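# Seat the matching bit in the screw, stow the rest

## Task

Choose the driver bit that fits the head of the fastener sitting down in the block's hole and seat it in that head. Put every other bit into the holder. Then release everything. The result only counts if it holds without the robot's help, and nothing the robot is touching at the end may settle more than about a fingernail's width once left alone.

## Robot and tools

ROBOT. There are two arms, left_arm and right_arm, each with seven joints plus a parallel gripper. The names do not refer to image sides: left_arm sits on the +y side of the scene.

FRAME. One shared world frame: origin on the table top midway between the arms, +z up, +x out over the table. Results report each gripper's end_effector_position (metres) and end_effector_quat_wxyz in this frame; the reported hand position can be off, more so when the arm is stretched far. In the gripper's own axes the fingers point along +z and close along y. The reported point lies between the pads when closed; closed fingertips extend about 19 mm past it (about 6 mm when fully open), and closing pushes the tips roughly 13 mm farther out, so keep that clearance above surfaces.

execute_actions. Argument "actions" is a list holding one item or none; optional "pictures" (boolean) controls whether camera images come back (they do by default).
- Empty list: no command, just returns the state.
- Motion: {"rows": [[...]], "steps": N}, N from 1 to 15 (default 15), each step 1/30 s. Each row is used for one step; if rows run out, the final row repeats.
- Wait: {"steps": N} with no rows, N up to 300; returns once N steps have elapsed since the previous result (time you spend replying counts toward it).

ROW LAYOUT. Every row is one list of 18 numbers, each in [-1, 1], covering both arms even when only one moves: left_arm's 7 joint values, its gripper position, its gripper speed, then the same 9 for right_arm. Joint order: waist, shoulder, upper arm roll, elbow, forearm roll, wrist pitch, wrist roll.

JOINT NUMBERS are offsets, not poses. They are measured from the joint angles in the latest result that printed them (before any such result, and for later calls within one reply, from where the arm is when the action begins) — not from the preceding row. Scale: 1.0 equals 0.9985 rad for the first four joints and 0.8765 rad for the last three. So all zeros commands a return to those reference angles; it is not a hold. Stated joint ranges (rad): waist, upper arm roll, forearm roll, wrist roll ±69.115; shoulder ±2.250; elbow ±2.580; wrist pitch ±2.100. A request more than 0.013 rad beyond an end is refused (nothing is sent). True ends may differ by up to 0.013 rad; overshooting requests are clipped and the result may say "joint sent to its limit", possibly about an earlier action.

GRIPPER NUMBERS are absolute. Position: +1 fully open (85 mm), 0 about 41 mm, pads touch near -0.8, -1 closes until blocked. Speed: about 20 mm/s at -1, 85 at 0, 150 at +1. Full close grips at roughly 190 to 235 N per pad. For a firm grip hold -1; to grip gently, open, then close to a value just narrower than the object. To release, command wider than the object. To leave a gripper alone, resend its previous two numbers (0 is itself a command). position_measured_pct is about 50 - 50 x position, 0 when open; stopping short below ~90 means something is held or blocking, ~90 or above means the pads met (nothing, or a tiny object).

MOTION LIMITS. Joint speed and acceleration are capped and joints are synchronised. Each step's target stays within 0.304 rad (first four joints) or 0.266 rad (last three) of the measured angle, and targets are scaled back if they would move the hand over 70 mm from its measured spot. Big moves may still be underway when the result arrives. The arms keep heading to the last target while you think, until they settle or a step is HELD.

RESULT LINES. Joint positions and Joint velocities (rad, rad/s) per arm in column order. "joint command not followed": a clearance check altered or blocked joint targets (the rest of the row still ran). HELD: marks steps where your row, or part of it, was not sent. TORQUE FAULT: contact torque hit a load limit (50.2 N m for the first four joints, 31.6 for the last three, held weight included); that arm freezes 10 s and drops the rest of the call. MOTOR HOT appears from 60 °C; at 75 °C an OVER-TEMPERATURE FAULT makes the arm brake weakly and sag until cooled. Holding loads heats motors, even while you think.

zoom_image: {"camera": one of cam_high, cam_low, cam_left_wrist, cam_right_wrist, "region": [x0, y0, x1, y1]} in pixels of that camera's last full 672x504 image, origin top-left, at most 504x504. Calibration (K, distortion, T_world_to_cam) is provided per camera; wrist camera poses follow their arm's joint readings; real values can be slightly off.

finished_scene: {"scene": n} ends the current scene irreversibly and reports success; call it only when the bits are placed and released. Replying without a tool call ends the run.

AVOID. Dropping parts, slamming or shoving hard, arms colliding or pressing on each other, anything leaving the table, and finishing while a part still relies on the gripper. Brief external tugs or pushes on held or loose parts may occur; recheck before releasing. Smooth, economical motion is preferred.

Each tool is called as name(argument=value, ...) on one line, values as JSON.

## Session

execute_actions(actions=[])

Scene clock: 0.00 s of 5270.00 s.
left_arm: end_effector_position=(+0.0839, +0.5652, +0.3304) position_measured_pct=0.0 end_effector_quat_wxyz=(-0.239, +0.021, +0.965, +0.102) | right_arm: end_effector_position=(+0.6109, -0.7698, +0.3496) position_measured_pct=0.0 end_effector_quat_wxyz=(-0.014, +0.881, +0.367, +0.299)
Joint positions: left_arm=[-1.324 -0.089  0.265  1.994 -0.491  1.406  0.773] | right_arm=[ 0.659  1.049  0.179  0.171 -0.746  1.696 -0.097]
Joint velocities: left_arm=[-0.     0.    -0.    -0.002  0.     0.    -0.   ] | right_arm=[ 0.     0.001  0.002 -0.     0.001  0.001 -0.002]
Motor temperatures (°C, as the motors report them): left_arm=[33 29 30 31 37 39 35] | right_arm=[28 34 29 32 40 39 39]
camera_calibration (this result's frames):
cam_left_wrist: T_world_to_cam=[[0.0885827, 0.978333, 0.187128, -0.617423], [0.866845, 0.016822, -0.498294, 0.146379], [-0.490645, 0.206352, -0.846573, 0.349129], [0, 0, 0, 1]] pos_world=[0.0991039, 0.52954, 0.484041]
cam_right_wrist: T_world_to_cam=[[0.691947, -0.697774, 0.185258, -1.02308], [-0.545935, -0.673638, -0.498163, 0.0443381], [0.472402, 0.243564, -0.847061, 0.348334], [0, 0, 0, 1]] pos_world=[0.567567, -0.76885, 0.506682]

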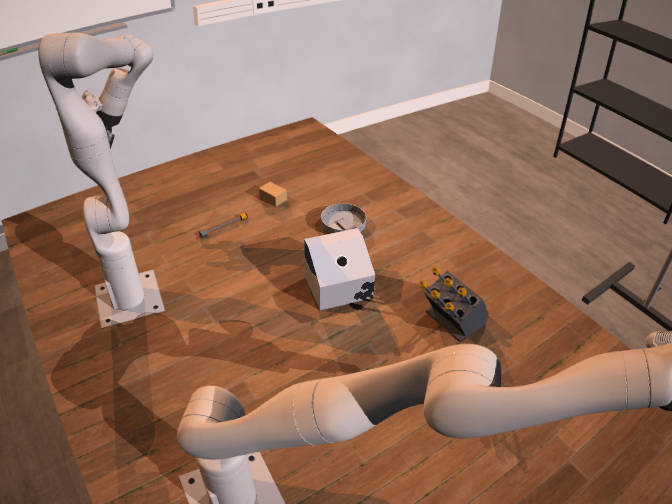

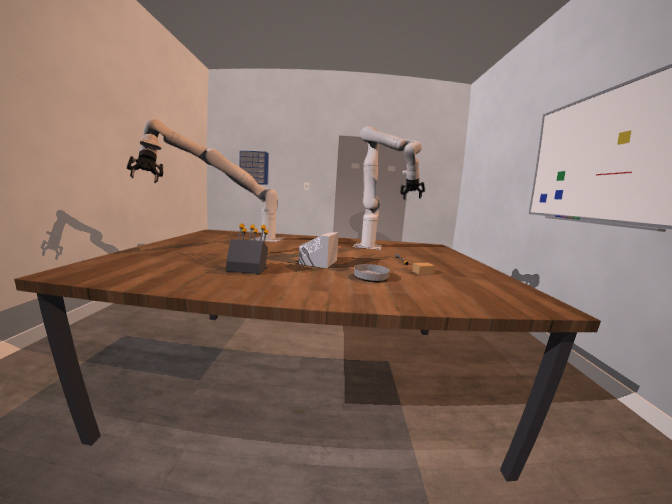

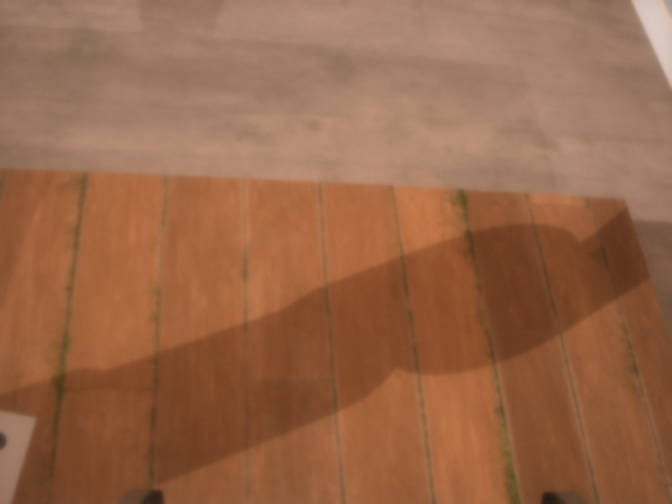

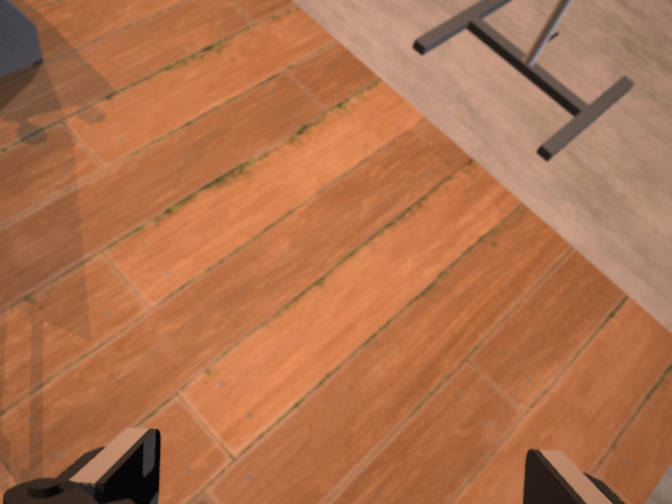

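zoom_image(camera="cam_high", region=[290, 190, 540, 400])

Region (290, 190, 540, 400) of cam_high's 672x504 image, scaled by 2.016, with more detail than that image has; it fills the top 423 rows of this view, and the rest is white.

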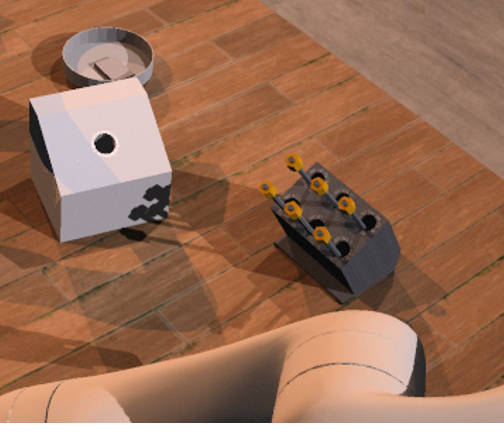

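execute_actions(actions=[{"rows":[[0,0,0,0,0,0,0,1,0,-0.5,-0.8,-0.179,0.8,0.09,-0.6,-1,1,0]]}], pictures=false)

execute_actions(actions=[{"steps":40}], pictures=false)

Scene clock: 6.43 s of 5270.00 s.
left_arm: end_effector_position=(+0.0839, +0.5652, +0.3304) position_measured_pct=0.0 end_effector_quat_wxyz=(-0.239, +0.021, +0.965, +0.102) | right_arm: end_effector_position=(+0.6921, -0.6224, +0.4477) position_measured_pct=0.0 end_effector_quat_wxyz=(-0.022, +0.862, +0.351, +0.365)
Joint positions: left_arm=[-1.324 -0.089  0.265  1.994 -0.491  1.406  0.773] | right_arm=[ 0.445  0.836  0.084  0.384 -0.704  1.511 -0.281]
Joint velocities: left_arm=[ 0.    -0.    -0.     0.001 -0.    -0.     0.   ] | right_arm=[-0.491 -0.489 -0.151  0.49   0.064 -0.429 -0.429]
Motor temperatures (°C, as the motors report them): left_arm=[33 29 30 31 37 39 35] | right_arm=[28 35 29 32 40 39 39]
Steps of this call (steps 1 to 90: nothing new was sent; then 2.93 s passed at rest; steps 91 to 105: all 15 steps of this action). Readings (joint positions | what the end effector reports):
91: left_arm=[-1.324 -0.089 0.265 1.994 -0.491 1.406 0.773] | right_arm=[0.657 1.047 0.179 0.172 -0.746 1.695 -0.098] | left_arm position_measured_pct=0.0 | right_arm position_measured_pct=0.0
92: left_arm=[-1.324 -0.089 0.265 1.994 -0.491 1.406 0.773] | right_arm=[0.651 1.041 0.177 0.179 -0.743 1.690 -0.102] | left_arm position_measured_pct=0.0 | right_arm position_measured_pct=0.0
94: left_arm=[-1.324 -0.089 0.265 1.994 -0.491 1.406 0.773] | right_arm=[0.624 1.014 0.163 0.208 -0.735 1.667 -0.125] | left_arm position_measured_pct=0.0 | right_arm position_measured_pct=0.0
98: left_arm=[-1.324 -0.089 0.265 1.994 -0.491 1.406 0.773] | right_arm=[0.558 0.948 0.127 0.271 -0.722 1.610 -0.182] | left_arm position_measured_pct=0.0 | right_arm position_measured_pct=0.0
105: the state above

Scene clock: 7.77 s of 5270.00 s.
left_arm: end_effector_position=(+0.0839, +0.5652, +0.3304) position_measured_pct=0.0 end_effector_quat_wxyz=(-0.239, +0.021, +0.965, +0.102) | right_arm: end_effector_position=(+0.6225, -0.3780, +0.6306) position_measured_pct=0.0 end_effector_quat_wxyz=(-0.146, +0.870, +0.125, +0.454)
Joint positions: left_arm=[-1.324 -0.089  0.265  1.994 -0.491  1.406  0.773] | right_arm=[ 0.159  0.25   0.     0.97  -0.667  1.17  -0.974]
Joint velocities: left_arm=[-0.001 -0.002  0.    -0.    -0.    -0.     0.   ] | right_arm=[-0.    -0.001 -0.002  0.001  0.     0.001 -0.001]
Motor temperatures (°C, as the motors report them): left_arm=[33 29 30 31 37 39 35] | right_arm=[28 35 29 32 40 39 39]
Steps of this call (steps 1 to 40: the robot went on to your last target). Readings (joint positions | what the end effector reports):
1: left_arm=[-1.324 -0.089 0.265 1.994 -0.491 1.406 0.773] | right_arm=[0.429 0.819 0.080 0.401 -0.701 1.497 -0.296] | left_arm position_measured_pct=0.0 | right_arm position_measured_pct=0.0
2: left_arm=[-1.324 -0.089 0.265 1.994 -0.491 1.406 0.773] | right_arm=[0.413 0.803 0.075 0.418 -0.699 1.482 -0.310] | left_arm position_measured_pct=0.0 | right_arm position_measured_pct=0.0
4: left_arm=[-1.324 -0.089 0.265 1.994 -0.491 1.406 0.773] | right_arm=[0.382 0.767 0.066 0.453 -0.696 1.451 -0.341] | left_arm position_measured_pct=0.0 | right_arm position_measured_pct=0.0
8: left_arm=[-1.324 -0.089 0.265 1.994 -0.491 1.406 0.773] | right_arm=[0.326 0.689 0.049 0.531 -0.689 1.384 -0.409] | left_arm position_measured_pct=0.0 | right_arm position_measured_pct=0.0
40: the state above

execute_actions(actions=[{"rows":[[0,0,0,0,0,0,0,1,0,-0.743,0.21,0,0.76,0.004,-0.5415,-0.9515,1,0]]}], pictures=false)

execute_actions(actions=[{"steps":60}])

Scene clock: 12.87 s of 5270.00 s.
left_arm: end_effector_position=(+0.0839, +0.5652, +0.3304) position_measured_pct=0.0 end_effector_quat_wxyz=(-0.239, +0.021, +0.965, +0.102) | right_arm: end_effector_position=(+0.6629, -0.2648, +0.4846) position_measured_pct=0.0 end_effector_quat_wxyz=(-0.236, +0.904, +0.059, +0.351)
Joint positions: left_arm=[-1.324 -0.089  0.265  1.994 -0.491  1.406  0.773] | right_arm=[-0.064  0.364  0.001  1.186 -0.665  0.979 -1.164]
Joint velocities: left_arm=[-0.001 -0.001 -0.    -0.    -0.     0.    -0.   ] | right_arm=[-0.526  0.186 -0.001  0.528  0.003 -0.463 -0.462]
Motor temperatures (°C, as the motors report them): left_arm=[33 29 30 31 37 39 35] | right_arm=[28 35 29 32 40 39 39]
Steps of this call (steps 1 to 15: the robot went on to your last target; steps 16 to 90: nothing new was sent; then 1.60 s passed at rest; steps 91 to 105: all 15 steps of this action). Readings (joint positions | what the end effector reports):
91: left_arm=[-1.324 -0.089 0.265 1.994 -0.491 1.406 0.773] | right_arm=[0.158 0.251 0.001 0.971 -0.667 1.169 -0.974] | left_arm position_measured_pct=0.0 | right_arm position_measured_pct=0.0
92: left_arm=[-1.324 -0.089 0.265 1.994 -0.491 1.406 0.773] | right_arm=[0.151 0.254 0.002 0.975 -0.667 1.164 -0.979] | left_arm position_measured_pct=0.0 | right_arm position_measured_pct=0.0
94: left_arm=[-1.324 -0.089 0.265 1.994 -0.491 1.406 0.773] | right_arm=[0.121 0.271 0.003 1.000 -0.667 1.141 -1.002] | left_arm position_measured_pct=0.0 | right_arm position_measured_pct=0.0
98: left_arm=[-1.324 -0.089 0.265 1.994 -0.491 1.406 0.773] | right_arm=[0.056 0.311 0.002 1.067 -0.666 1.084 -1.059] | left_arm position_measured_pct=0.0 | right_arm position_measured_pct=0.0
105: the state above

Scene clock: 14.87 s of 5270.00 s.
left_arm: end_effector_position=(+0.0839, +0.5652, +0.3304) position_measured_pct=0.0 end_effector_quat_wxyz=(-0.239, +0.021, +0.965, +0.102) | right_arm: end_effector_position=(+0.4632, -0.0276, +0.2131) position_measured_pct=0.0 end_effector_quat_wxyz=(-0.266, +0.956, -0.121, +0.034)
Joint positions: left_arm=[-1.324 -0.089  0.265  1.994 -0.491  1.406  0.773] | right_arm=[-0.583  0.46   0.     1.729 -0.664  0.695 -1.808]
Joint velocities: left_arm=[-0.    -0.     0.     0.002  0.     0.     0.   ] | right_arm=[ 0.    -0.001 -0.     0.    -0.    -0.    -0.   ]
Motor temperatures (°C, as the motors report them): left_arm=[33 29 30 31 37 39 35] | right_arm=[28 35 29 32 40 39 39]
Steps of this call (steps 1 to 60: the robot went on to your last target). Readings (joint positions | what the end effector reports):
1: left_arm=[-1.324 -0.089 0.265 1.994 -0.491 1.406 0.773] | right_arm=[-0.081 0.370 0.001 1.204 -0.665 0.963 -1.179] | left_arm position_measured_pct=0.0 | right_arm position_measured_pct=0.0
2: left_arm=[-1.324 -0.089 0.265 1.994 -0.491 1.406 0.773] | right_arm=[-0.099 0.376 0.001 1.222 -0.665 0.947 -1.195] | left_arm position_measured_pct=0.0 | right_arm position_measured_pct=0.0
4: left_arm=[-1.324 -0.089 0.265 1.994 -0.491 1.406 0.773] | right_arm=[-0.135 0.386 0.001 1.257 -0.665 0.917 -1.226] | left_arm position_measured_pct=0.0 | right_arm position_measured_pct=0.0
8: left_arm=[-1.324 -0.089 0.265 1.994 -0.491 1.406 0.773] | right_arm=[-0.207 0.404 0.001 1.329 -0.665 0.865 -1.289] | left_arm position_measured_pct=0.0 | right_arm position_measured_pct=0.0
60: the state above
All arms were judged still, so your last target was given up. Only a new action makes them travel on or press farther. Fingers that are still opening or closing keep moving.
camera_calibration (this result's frames):
cam_left_wrist: T_world_to_cam=[[0.0885836, 0.978333, 0.187129, -0.617424], [0.866846, 0.0168212, -0.498293, 0.146378], [-0.490644, 0.206353, -0.846574, 0.349129], [0, 0, 0, 1]] pos_world=[0.0991045, 0.529541, 0.484041]
cam_right_wrist: T_world_to_cam=[[-0.174948, -0.819766, -0.545322, 0.176148], [-0.979471, 0.201243, 0.0117083, 0.512003], [0.100144, 0.536176, -0.838145, 0.300357], [0, 0, 0, 1]] pos_world=[0.50223, -0.119681, 0.341806]

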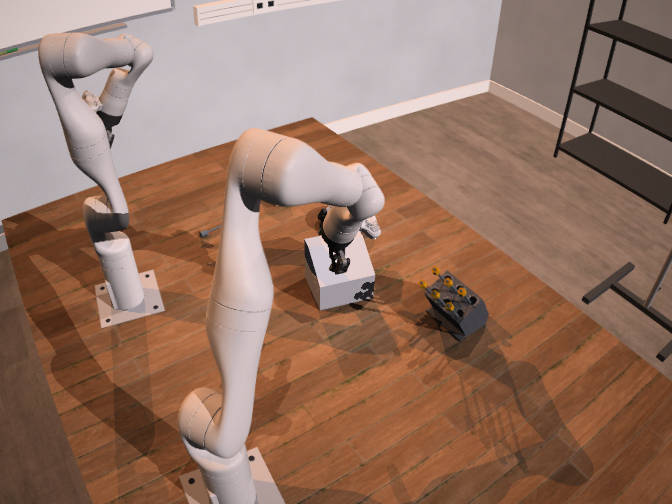

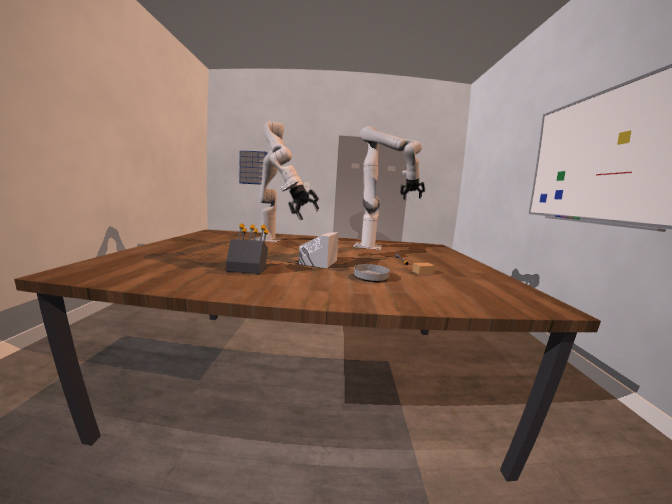

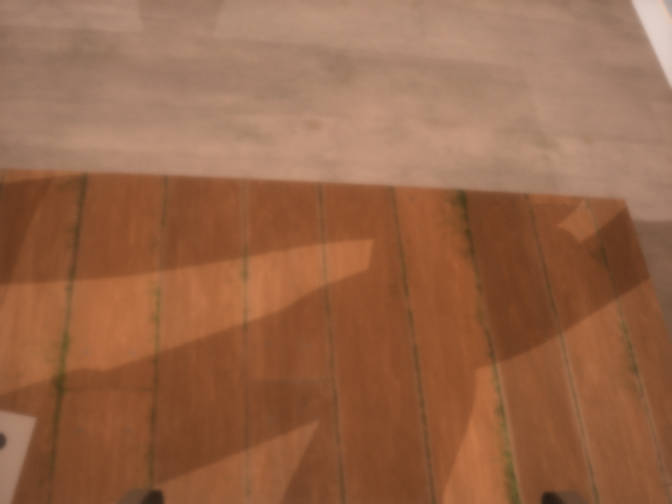

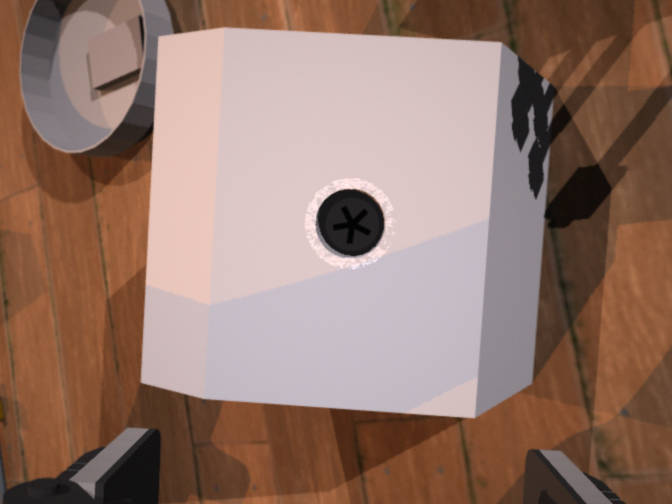

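zoom_image(camera="cam_right_wrist", region=[300, 172, 400, 272])

Region (300, 172, 400, 272) of cam_right_wrist's 672x504 image, scaled by 5.040.

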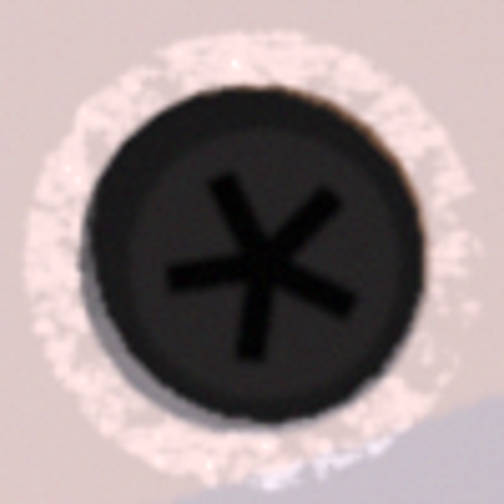

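execute_actions(actions=[{"rows":[[0,0,0,0,0,0,0,1,0,0.125,-0.06,0,0.198,0.9,-0.526,-0.4,-0.22,0]]}], pictures=false)

execute_actions(actions=[{"steps":25}], pictures=false)

execute_actions(actions=[{"rows":[[0,0,0,0,0,0,0,1,0,0,0.052,0,0,0.624,0,-0.331,-0.22,0]]}], pictures=false)

execute_actions(actions=[{"steps":15}])

Scene clock: 25.17 s of 5270.00 s.
left_arm: end_effector_position=(+0.0839, +0.5652, +0.3304) position_measured_pct=0.0 end_effector_quat_wxyz=(-0.239, +0.021, +0.965, +0.102) | right_arm: end_effector_position=(+0.5390, -0.1750, +0.1908) position_measured_pct=36.9 end_effector_quat_wxyz=(-0.163, +0.945, -0.194, +0.209)
Joint positions: left_arm=[-1.324 -0.089  0.265  1.994 -0.491  1.406  0.773] | right_arm=[-0.47   0.406  0.001  1.908 -0.217  0.302 -2.121]
Joint velocities: left_arm=[-0. -0. -0.  0. -0.  0. -0.] | right_arm=[ 0.092 -0.045 -0.     0.143  1.215 -0.537 -0.298]
Motor temperatures (°C, as the motors report them): left_arm=[33 29 30 31 37 39 35] | right_arm=[28 35 29 32 40 39 39]
Steps of this call (steps 1 to 90: nothing new was sent; then 6.80 s passed at rest; steps 91 to 105: all 15 steps of this action). Readings (joint positions | what the end effector reports):
91: left_arm=[-1.324 -0.089 0.265 1.994 -0.491 1.406 0.773] | right_arm=[-0.582 0.459 -0.000 1.730 -0.663 0.694 -1.809] | left_arm position_measured_pct=0.0 | right_arm position_measured_pct=0.0
92: left_arm=[-1.324 -0.089 0.265 1.994 -0.491 1.406 0.773] | right_arm=[-0.577 0.457 -0.001 1.735 -0.657 0.687 -1.816] | left_arm position_measured_pct=0.0 | right_arm position_measured_pct=0.4
94: left_arm=[-1.324 -0.089 0.265 1.994 -0.491 1.406 0.773] | right_arm=[-0.559 0.447 -0.003 1.762 -0.622 0.651 -1.851] | left_arm position_measured_pct=0.0 | right_arm position_measured_pct=4.8
98: left_arm=[-1.324 -0.089 0.265 1.994 -0.491 1.406 0.773] | right_arm=[-0.513 0.426 -0.000 1.836 -0.495 0.525 -1.975] | left_arm position_measured_pct=0.0 | right_arm position_measured_pct=15.9
105: the state above

Scene clock: 26.00 s of 5270.00 s.
left_arm: end_effector_position=(+0.0839, +0.5652, +0.3304) position_measured_pct=0.0 end_effector_quat_wxyz=(-0.239, +0.021, +0.965, +0.102) | right_arm: end_effector_position=(+0.5584, -0.2059, +0.1971) position_measured_pct=61.1 end_effector_quat_wxyz=(-0.098, +0.955, -0.072, +0.271)
Joint positions: left_arm=[-1.324 -0.089  0.265  1.994 -0.491  1.406  0.773] | right_arm=[-0.458  0.4    0.     1.926  0.125  0.234 -2.158]
Joint velocities: left_arm=[-0. -0. -0. -0. -0. -0.  0.] | right_arm=[ 0.     0.001 -0.    -0.     0.002 -0.     0.003]
Motor temperatures (°C, as the motors report them): left_arm=[33 29 30 31 37 39 35] | right_arm=[28 35 29 32 40 39 39]
Steps of this call (steps 1 to 25: the robot went on to your last target). Readings (joint positions | what the end effector reports):
1: left_arm=[-1.324 -0.089 0.265 1.994 -0.491 1.406 0.773] | right_arm=[-0.468 0.405 0.001 1.912 -0.176 0.286 -2.130] | left_arm position_measured_pct=0.0 | right_arm position_measured_pct=40.1
2: left_arm=[-1.324 -0.089 0.265 1.994 -0.491 1.406 0.773] | right_arm=[-0.465 0.404 0.001 1.915 -0.135 0.274 -2.137] | left_arm position_measured_pct=0.0 | right_arm position_measured_pct=42.9
4: left_arm=[-1.324 -0.089 0.265 1.994 -0.491 1.406 0.773] | right_arm=[-0.462 0.402 0.001 1.920 -0.054 0.256 -2.146] | left_arm position_measured_pct=0.0 | right_arm position_measured_pct=48.8
8: left_arm=[-1.324 -0.089 0.265 1.994 -0.491 1.406 0.773] | right_arm=[-0.459 0.400 0.001 1.925 0.090 0.237 -2.157] | left_arm position_measured_pct=0.0 | right_arm position_measured_pct=59.1
25: the state above

Scene clock: 26.50 s of 5270.00 s.
left_arm: end_effector_position=(+0.0839, +0.5652, +0.3304) position_measured_pct=0.0 end_effector_quat_wxyz=(-0.239, +0.021, +0.965, +0.102) | right_arm: end_effector_position=(+0.5729, -0.2359, +0.1779) position_measured_pct=61.1 end_effector_quat_wxyz=(-0.019, +0.957, +0.010, +0.289)
Joint positions: left_arm=[-1.324 -0.089  0.265  1.994 -0.491  1.406  0.773] | right_arm=[-0.458  0.45   0.     1.926  0.622  0.234 -2.442]
Joint velocities: left_arm=[-0.    -0.001  0.    -0.001 -0.    -0.    -0.   ] | right_arm=[ 0.001  0.025  0.002 -0.002  0.858 -0.001 -0.143]
Motor temperatures (°C, as the motors report them): left_arm=[33 29 30 31 37 39 35] | right_arm=[28 35 29 32 40 39 39]
Steps of this call (steps 1 to 15: all 15 steps of this action). Readings (joint positions | what the end effector reports):
1: left_arm=[-1.324 -0.089 0.265 1.994 -0.491 1.406 0.773] | right_arm=[-0.458 0.401 0.000 1.926 0.127 0.234 -2.160] | left_arm position_measured_pct=0.0 | right_arm position_measured_pct=61.1
2: left_arm=[-1.324 -0.089 0.265 1.994 -0.491 1.406 0.773] | right_arm=[-0.458 0.403 0.000 1.926 0.136 0.234 -2.170] | left_arm position_measured_pct=0.0 | right_arm position_measured_pct=61.1
4: left_arm=[-1.324 -0.089 0.265 1.994 -0.491 1.406 0.773] | right_arm=[-0.458 0.415 -0.000 1.926 0.187 0.234 -2.220] | left_arm position_measured_pct=0.0 | right_arm position_measured_pct=61.1
8: left_arm=[-1.324 -0.089 0.265 1.994 -0.491 1.406 0.773] | right_arm=[-0.458 0.436 0.000 1.927 0.347 0.234 -2.355] | left_arm position_measured_pct=0.0 | right_arm position_measured_pct=61.1
15: the state above

Scene clock: 27.00 s of 5270.00 s.
left_arm: end_effector_position=(+0.0839, +0.5652, +0.3304) position_measured_pct=0.0 end_effector_quat_wxyz=(-0.239, +0.021, +0.965, +0.102) | right_arm: end_effector_position=(+0.5752, -0.2381, +0.1785) position_measured_pct=61.1 end_effector_quat_wxyz=(-0.009, +0.956, +0.029, +0.293)
Joint positions: left_arm=[-1.324 -0.089  0.265  1.994 -0.491  1.406  0.773] | right_arm=[-0.458  0.452  0.     1.926  0.672  0.234 -2.448]
Joint velocities: left_arm=[-0.     0.002  0.    -0.001  0.     0.     0.   ] | right_arm=[-0.001 -0.002  0.     0.    -0.001  0.001 -0.   ]
Motor temperatures (°C, as the motors report them): left_arm=[33 29 30 31 37 39 35] | right_arm=[28 35 29 32 40 39 39]
Steps of this call (steps 1 to 15: the robot went on to your last target). Readings (joint positions | what the end effector reports):
1: left_arm=[-1.324 -0.089 0.265 1.994 -0.491 1.406 0.773] | right_arm=[-0.458 0.451 0.000 1.926 0.646 0.234 -2.446] | left_arm position_measured_pct=0.0 | right_arm position_measured_pct=61.1
2: left_arm=[-1.324 -0.089 0.265 1.994 -0.491 1.406 0.773] | right_arm=[-0.458 0.451 0.001 1.926 0.661 0.234 -2.448] | left_arm position_measured_pct=0.0 | right_arm position_measured_pct=61.1
4: left_arm=[-1.324 -0.089 0.265 1.994 -0.491 1.406 0.773] | right_arm=[-0.458 0.451 0.000 1.926 0.670 0.234 -2.448] | left_arm position_measured_pct=0.0 | right_arm position_measured_pct=61.1
8: left_arm=[-1.324 -0.089 0.265 1.994 -0.491 1.406 0.773] | right_arm=[-0.458 0.452 0.000 1.926 0.672 0.234 -2.448] | left_arm position_measured_pct=0.0 | right_arm position_measured_pct=61.1
15: the state above
camera_calibration (this result's frames):
cam_left_wrist: T_world_to_cam=[[0.0885846, 0.978333, 0.18713, -0.617426], [0.866846, 0.0168206, -0.498292, 0.146378], [-0.490643, 0.206354, -0.846574, 0.349128], [0, 0, 0, 1]] pos_world=[0.099105, 0.529542, 0.484041]
cam_right_wrist: T_world_to_cam=[[0.108991, -0.994001, -0.00911491, -0.296229], [-0.844002, -0.0876918, -0.529123, 0.614304], [0.525149, 0.0653626, -0.848496, 0.0183027], [0, 0, 0, 1]] pos_world=[0.541148, -0.241778, 0.337872]

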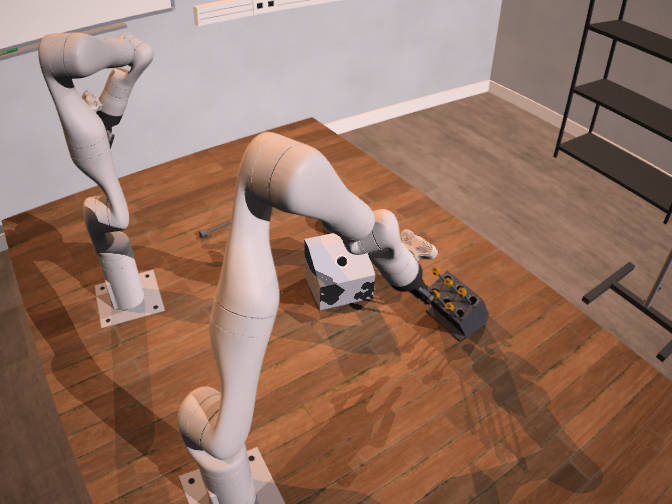

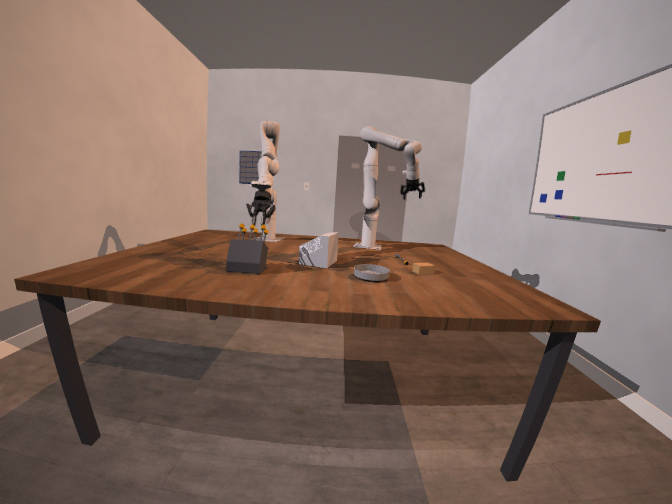

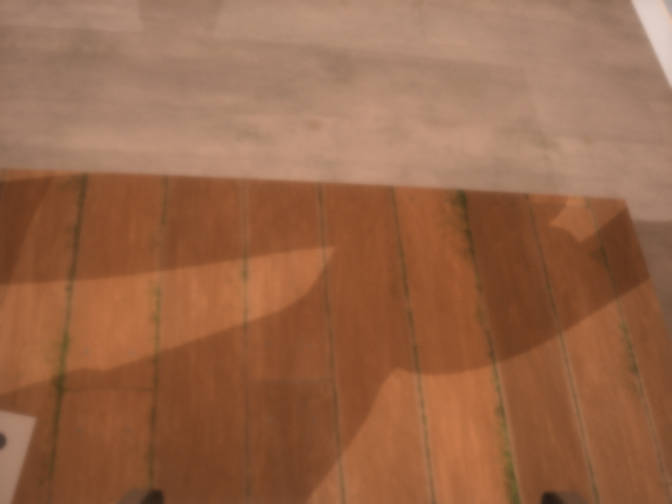

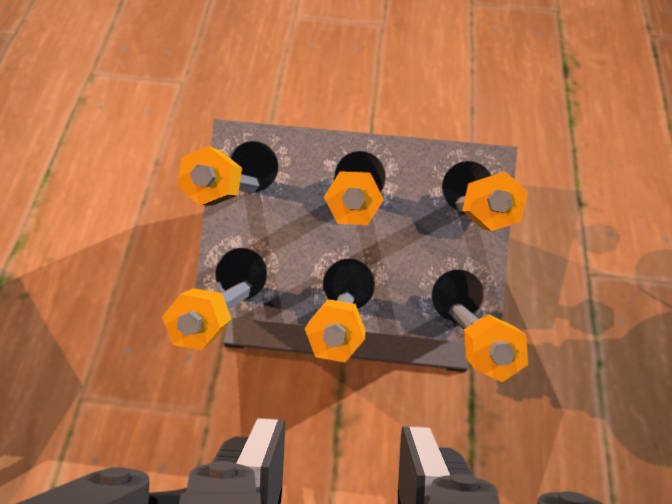

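zoom_image(camera="cam_right_wrist", region=[310, 245, 390, 325])

Region (310, 245, 390, 325) of cam_right_wrist's 672x504 image, scaled by 6.300.

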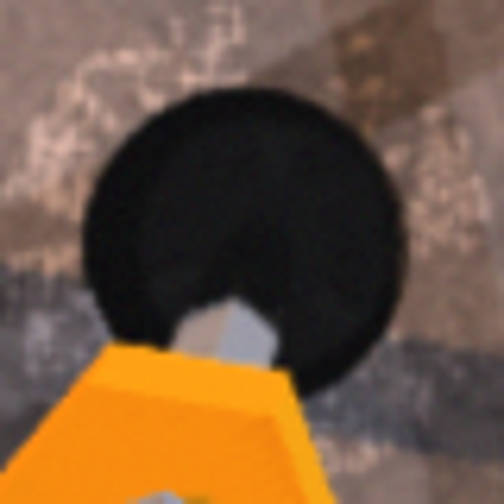

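execute_actions(actions=[{"rows":[[0,0,0,0,0,0,0,1,0,0.1137,0.038,0,-0.163,-0.3037,0.038,0.899,-0.22,0]]}], pictures=false)

execute_actions(actions=[{"steps":20}])

Scene clock: 41.97 s of 5270.00 s.
left_arm: end_effector_position=(+0.0839, +0.5652, +0.3304) position_measured_pct=0.0 end_effector_quat_wxyz=(-0.239, +0.021, +0.965, +0.102) | right_arm: end_effector_position=(+0.6355, -0.2757, +0.2090) position_measured_pct=61.1 end_effector_quat_wxyz=(+0.020, +0.943, +0.095, +0.317)
Joint positions: left_arm=[-1.324 -0.089  0.265  1.994 -0.491  1.406  0.773] | right_arm=[-0.351  0.487  0.001  1.771  0.417  0.266 -1.955]
Joint velocities: left_arm=[-0.    -0.001  0.     0.     0.    -0.     0.   ] | right_arm=[ 0.051  0.02  -0.    -0.066 -0.105  0.014  1.213]
Motor temperatures (°C, as the motors report them): left_arm=[33 29 30 31 37 39 35] | right_arm=[28 35 29 32 40 39 39]
Steps of this call (steps 1 to 15: the robot went on to your last target; steps 16 to 90: nothing new was sent; then 11.47 s passed at rest; steps 91 to 105: all 15 steps of this action). Readings (joint positions | what the end effector reports):
91: left_arm=[-1.324 -0.089 0.265 1.994 -0.491 1.406 0.773] | right_arm=[-0.457 0.452 -0.000 1.925 0.671 0.234 -2.447] | left_arm position_measured_pct=0.0 | right_arm position_measured_pct=61.1
92: left_arm=[-1.324 -0.089 0.265 1.994 -0.491 1.406 0.773] | right_arm=[-0.452 0.454 -0.001 1.920 0.663 0.236 -2.439] | left_arm position_measured_pct=0.0 | right_arm position_measured_pct=61.1
94: left_arm=[-1.324 -0.089 0.265 1.994 -0.491 1.406 0.773] | right_arm=[-0.431 0.462 -0.002 1.893 0.620 0.241 -2.395] | left_arm position_measured_pct=0.0 | right_arm position_measured_pct=61.1
98: left_arm=[-1.324 -0.089 0.265 1.994 -0.491 1.406 0.773] | right_arm=[-0.382 0.477 0.001 1.818 0.495 0.256 -2.239] | left_arm position_measured_pct=0.0 | right_arm position_measured_pct=61.1
105: the state above

Scene clock: 42.63 s of 5270.00 s.
left_arm: end_effector_position=(+0.0839, +0.5652, +0.3304) position_measured_pct=0.0 end_effector_quat_wxyz=(-0.239, +0.021, +0.965, +0.102) | right_arm: end_effector_position=(+0.6382, -0.2784, +0.2099) position_measured_pct=61.1 end_effector_quat_wxyz=(+0.064, +0.921, +0.224, +0.312)
Joint positions: left_arm=[-1.324 -0.089  0.265  1.994 -0.491  1.406  0.773] | right_arm=[-0.344  0.49   0.     1.764  0.406  0.268 -1.66 ]
Joint velocities: left_arm=[ 0.     0.001 -0.     0.001 -0.     0.     0.   ] | right_arm=[ 0.001  0.001 -0.002 -0.     0.001  0.     0.   ]
Motor temperatures (°C, as the motors report them): left_arm=[33 29 30 31 37 39 35] | right_arm=[28 35 29 32 40 39 39]
Steps of this call (steps 1 to 20: the robot went on to your last target). Readings (joint positions | what the end effector reports):
1: left_arm=[-1.324 -0.089 0.265 1.994 -0.491 1.406 0.773] | right_arm=[-0.349 0.488 0.001 1.769 0.414 0.266 -1.914] | left_arm position_measured_pct=0.0 | right_arm position_measured_pct=61.1
2: left_arm=[-1.324 -0.089 0.265 1.994 -0.491 1.406 0.773] | right_arm=[-0.348 0.488 0.001 1.767 0.412 0.267 -1.874] | left_arm position_measured_pct=0.0 | right_arm position_measured_pct=61.1
4: left_arm=[-1.324 -0.089 0.265 1.994 -0.491 1.406 0.773] | right_arm=[-0.346 0.489 0.000 1.766 0.409 0.267 -1.792] | left_arm position_measured_pct=0.0 | right_arm position_measured_pct=61.1
8: left_arm=[-1.324 -0.089 0.265 1.994 -0.491 1.406 0.773] | right_arm=[-0.345 0.490 0.000 1.764 0.406 0.268 -1.675] | left_arm position_measured_pct=0.0 | right_arm position_measured_pct=61.1
20: the state above
camera_calibration (this result's frames):
cam_left_wrist: T_world_to_cam=[[0.0885852, 0.978333, 0.18713, -0.617426], [0.866846, 0.0168202, -0.498292, 0.146378], [-0.490643, 0.206354, -0.846574, 0.349128], [0, 0, 0, 1]] pos_world=[0.0991053, 0.529542, 0.484041]
cam_right_wrist: T_world_to_cam=[[0.417988, -0.873253, 0.250429, -0.560956], [-0.712049, -0.486117, -0.506632, 0.480687], [0.564156, 0.033448, -0.82499, -0.0242715], [0, 0, 0, 1]] pos_world=[0.590438, -0.255375, 0.363988]

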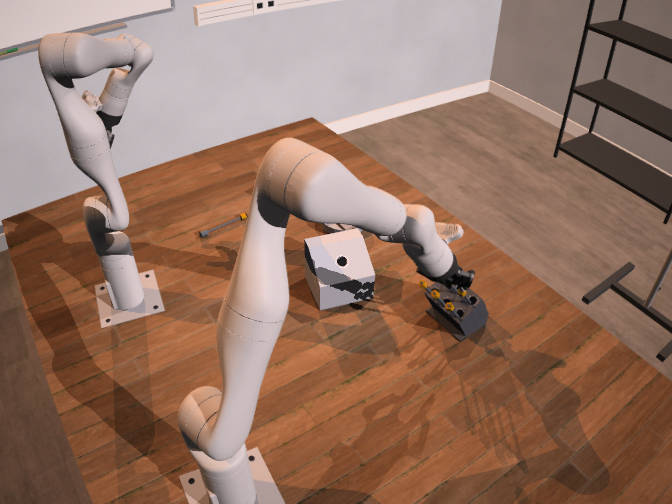

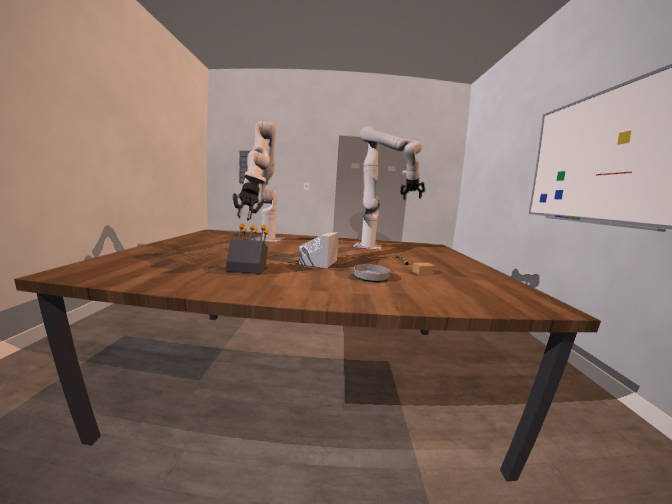

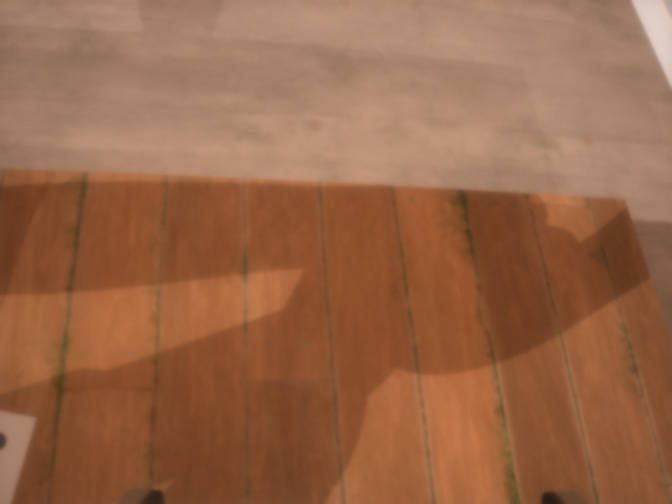

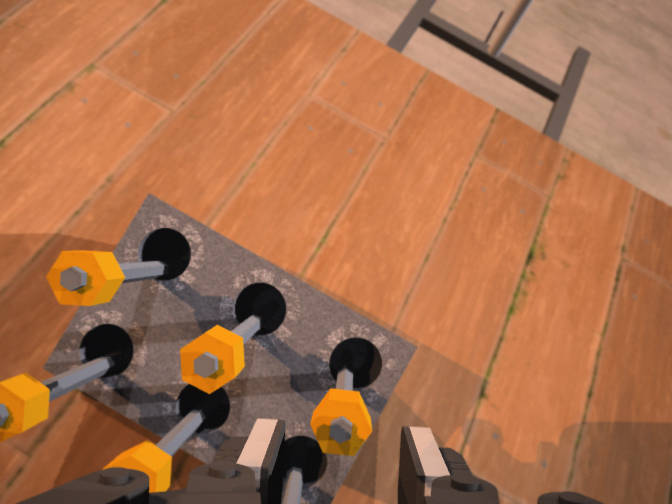

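zoom_image(camera="cam_right_wrist", region=[270, 330, 420, 480])

Region (270, 330, 420, 480) of cam_right_wrist's 672x504 image, scaled by 3.360.

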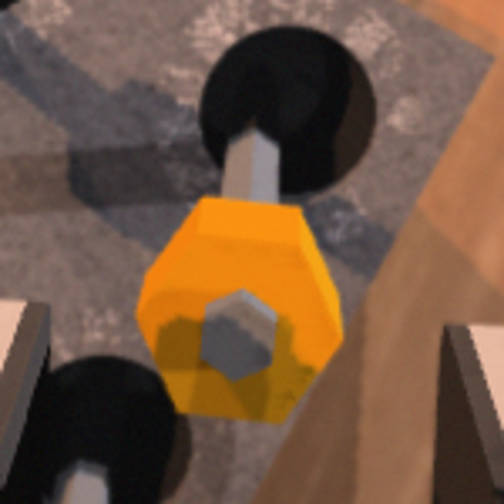

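execute_actions(actions=[{"rows":[[0,0,0,0,0,0,0,1,0,0,0,0,0,0,0,-0.65,-0.22,0]]}], pictures=false)

execute_actions(actions=[{"steps":6}], pictures=false)

execute_actions(actions=[{"rows":[[0,0,0,0,0,0,0,1,0,0.009,0.1446,0,-0.108,0,0,0,-0.22,0]]}], pictures=false)

execute_actions(actions=[{"steps":8}])

Scene clock: 46.87 s of 5270.00 s.
left_arm: end_effector_position=(+0.0839, +0.5652, +0.3304) position_measured_pct=0.0 end_effector_quat_wxyz=(-0.239, +0.021, +0.965, +0.102) | right_arm: end_effector_position=(+0.6382, -0.2784, +0.2099) position_measured_pct=61.1 end_effector_quat_wxyz=(-0.015, +0.948, -0.011, +0.318)
Joint positions: left_arm=[-1.324 -0.089  0.265  1.994 -0.491  1.406  0.773] | right_arm=[-0.344  0.49   0.     1.764  0.406  0.268 -2.162]
Joint velocities: left_arm=[ 0. -0. -0. -0. -0. -0.  0.] | right_arm=[ 0.     0.001  0.002 -0.     0.001  0.001 -0.996]
Motor temperatures (°C, as the motors report them): left_arm=[33 29 30 31 37 39 35] | right_arm=[28 35 29 32 40 39 39]
Steps of this call (steps 1 to 15: the robot went on to your last target; steps 16 to 90: nothing new was sent; then 0.73 s passed at rest; steps 91 to 105: all 15 steps of this action). Readings (joint positions | what the end effector reports):
91: left_arm=[-1.324 -0.089 0.265 1.994 -0.491 1.406 0.773] | right_arm=[-0.344 0.490 0.000 1.764 0.406 0.268 -1.662] | left_arm position_measured_pct=0.0 | right_arm position_measured_pct=61.1
92: left_arm=[-1.324 -0.089 0.265 1.994 -0.491 1.406 0.773] | right_arm=[-0.344 0.490 0.000 1.764 0.406 0.268 -1.672] | left_arm position_measured_pct=0.0 | right_arm position_measured_pct=61.1
94: left_arm=[-1.324 -0.089 0.265 1.994 -0.491 1.406 0.773] | right_arm=[-0.344 0.490 0.000 1.764 0.406 0.268 -1.723] | left_arm position_measured_pct=0.0 | right_arm position_measured_pct=61.1
98: left_arm=[-1.324 -0.089 0.265 1.994 -0.491 1.406 0.773] | right_arm=[-0.344 0.490 0.000 1.764 0.406 0.268 -1.882] | left_arm position_measured_pct=0.0 | right_arm position_measured_pct=61.1
105: the state above

Scene clock: 47.07 s of 5270.00 s.
left_arm: end_effector_position=(+0.0839, +0.5652, +0.3304) position_measured_pct=0.0 end_effector_quat_wxyz=(-0.239, +0.021, +0.965, +0.102) | right_arm: end_effector_position=(+0.6382, -0.2784, +0.2099) position_measured_pct=61.1 end_effector_quat_wxyz=(-0.026, +0.947, -0.043, +0.318)
Joint positions: left_arm=[-1.324 -0.089  0.265  1.994 -0.491  1.406  0.773] | right_arm=[-0.344  0.49   0.     1.764  0.406  0.268 -2.229]
Joint velocities: left_arm=[-0. -0.  0.  0.  0. -0. -0.] | right_arm=[ 0.002  0.     0.001  0.    -0.    -0.    -0.016]
Motor temperatures (°C, as the motors report them): left_arm=[33 29 30 31 37 39 35] | right_arm=[28 35 29 32 40 39 39]
Steps of this call (steps 1 to 6: the robot went on to your last target). Readings (joint positions | what the end effector reports):
1: left_arm=[-1.324 -0.089 0.265 1.994 -0.491 1.406 0.773] | right_arm=[-0.344 0.490 0.000 1.764 0.406 0.268 -2.191] | left_arm position_measured_pct=0.0 | right_arm position_measured_pct=61.1
2: left_arm=[-1.324 -0.089 0.265 1.994 -0.491 1.406 0.773] | right_arm=[-0.344 0.490 0.000 1.764 0.406 0.268 -2.212] | left_arm position_measured_pct=0.0 | right_arm position_measured_pct=61.1
4: left_arm=[-1.324 -0.089 0.265 1.994 -0.491 1.406 0.773] | right_arm=[-0.344 0.490 0.000 1.764 0.406 0.268 -2.227] | left_arm position_measured_pct=0.0 | right_arm position_measured_pct=61.1
6: the state above

Scene clock: 47.57 s of 5270.00 s.
left_arm: end_effector_position=(+0.0839, +0.5652, +0.3304) position_measured_pct=0.0 end_effector_quat_wxyz=(-0.239, +0.021, +0.965, +0.102) | right_arm: end_effector_position=(+0.6730, -0.2770, +0.1635) position_measured_pct=61.1 end_effector_quat_wxyz=(-0.020, +0.952, -0.047, +0.302)
Joint positions: left_arm=[-1.324 -0.089  0.265  1.994 -0.491  1.406  0.773] | right_arm=[-0.335  0.632  0.     1.656  0.406  0.268 -2.229]
Joint velocities: left_arm=[ 0.    -0.001 -0.     0.001 -0.    -0.     0.   ] | right_arm=[ 0.001  0.02   0.    -0.006 -0.002  0.001 -0.001]
Motor temperatures (°C, as the motors report them): left_arm=[33 29 30 31 37 39 35] | right_arm=[28 35 29 32 40 39 39]
Steps of this call (steps 1 to 15: all 15 steps of this action). Readings (joint positions | what the end effector reports):
1: left_arm=[-1.324 -0.089 0.265 1.994 -0.491 1.406 0.773] | right_arm=[-0.344 0.491 0.000 1.763 0.406 0.268 -2.230] | left_arm position_measured_pct=0.0 | right_arm position_measured_pct=61.1
2: left_arm=[-1.324 -0.089 0.265 1.994 -0.491 1.406 0.773] | right_arm=[-0.344 0.498 0.000 1.758 0.406 0.268 -2.230] | left_arm position_measured_pct=0.0 | right_arm position_measured_pct=61.1
4: left_arm=[-1.324 -0.089 0.265 1.994 -0.491 1.406 0.773] | right_arm=[-0.342 0.527 0.000 1.737 0.406 0.268 -2.230] | left_arm position_measured_pct=0.0 | right_arm position_measured_pct=61.1
8: left_arm=[-1.324 -0.089 0.265 1.994 -0.491 1.406 0.773] | right_arm=[-0.337 0.609 0.000 1.676 0.406 0.268 -2.229] | left_arm position_measured_pct=0.0 | right_arm position_measured_pct=61.1
15: the state above

Scene clock: 47.83 s of 5270.00 s.
left_arm: end_effector_position=(+0.0839, +0.5652, +0.3304) position_measured_pct=0.0 end_effector_quat_wxyz=(-0.239, +0.021, +0.965, +0.102) | right_arm: end_effector_position=(+0.6730, -0.2771, +0.1623) position_measured_pct=61.1 end_effector_quat_wxyz=(-0.020, +0.952, -0.047, +0.301)
Joint positions: left_arm=[-1.324 -0.089  0.265  1.994 -0.491  1.406  0.773] | right_arm=[-0.335  0.634  0.     1.656  0.406  0.268 -2.229]
Joint velocities: left_arm=[ 0.    -0.001 -0.     0.002  0.     0.     0.   ] | right_arm=[ 0.001  0.001  0.    -0.    -0.001  0.001 -0.   ]
Motor temperatures (°C, as the motors report them): left_arm=[33 29 30 31 37 39 35] | right_arm=[28 35 29 32 40 39 39]
Steps of this call (steps 1 to 8: the robot went on to your last target). Readings (joint positions | what the end effector reports):
1: left_arm=[-1.324 -0.089 0.265 1.994 -0.491 1.406 0.773] | right_arm=[-0.335 0.633 0.000 1.656 0.406 0.268 -2.229] | left_arm position_measured_pct=0.0 | right_arm position_measured_pct=61.1
2: left_arm=[-1.324 -0.089 0.265 1.994 -0.491 1.406 0.773] | right_arm=[-0.335 0.633 0.000 1.656 0.406 0.268 -2.229] | left_arm position_measured_pct=0.0 | right_arm position_measured_pct=61.1
4: left_arm=[-1.324 -0.089 0.265 1.994 -0.491 1.406 0.773] | right_arm=[-0.335 0.634 0.000 1.656 0.406 0.268 -2.229] | left_arm position_measured_pct=0.0 | right_arm position_measured_pct=61.1
8: the state above
camera_calibration (this result's frames):
cam_left_wrist: T_world_to_cam=[[0.0885864, 0.978333, 0.187131, -0.617427], [0.866846, 0.0168192, -0.498291, 0.146377], [-0.490642, 0.206355, -0.846574, 0.349128], [0, 0, 0, 1]] pos_world=[0.0991058, 0.529543, 0.484041]
cam_right_wrist: T_world_to_cam=[[-0.0281896, -0.996866, -0.0739148, -0.243785], [-0.837232, 0.0639444, -0.543096, 0.724501], [0.54612, 0.0465742, -0.836411, -0.0655772], [0, 0, 0, 1]] pos_world=[0.635517, -0.286295, 0.320605]

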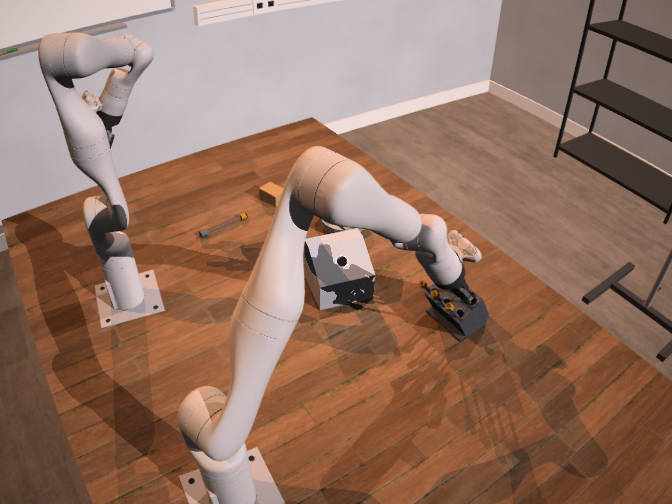

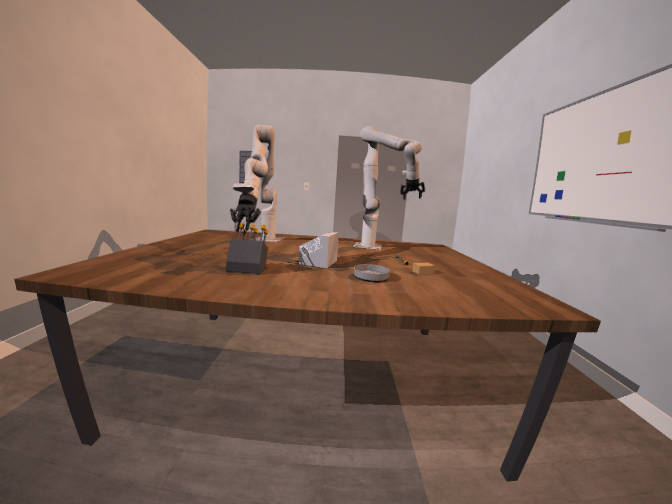

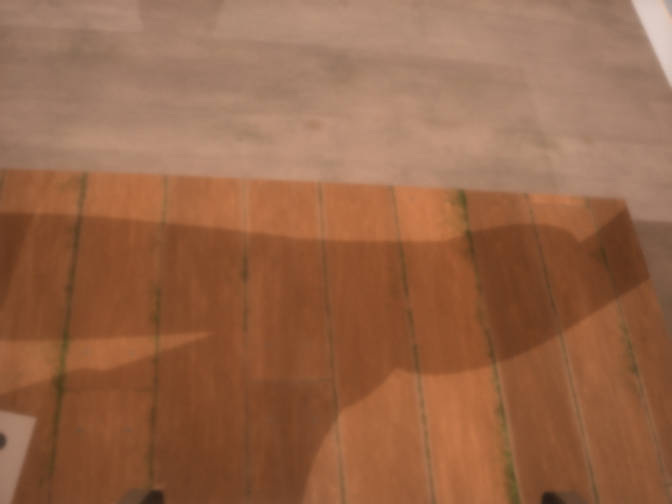

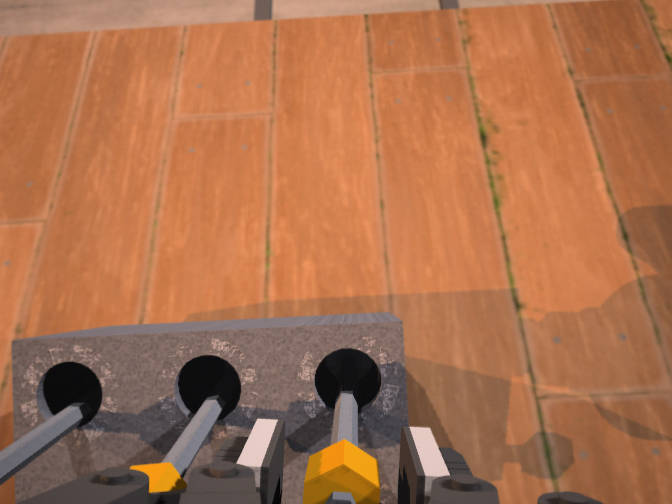

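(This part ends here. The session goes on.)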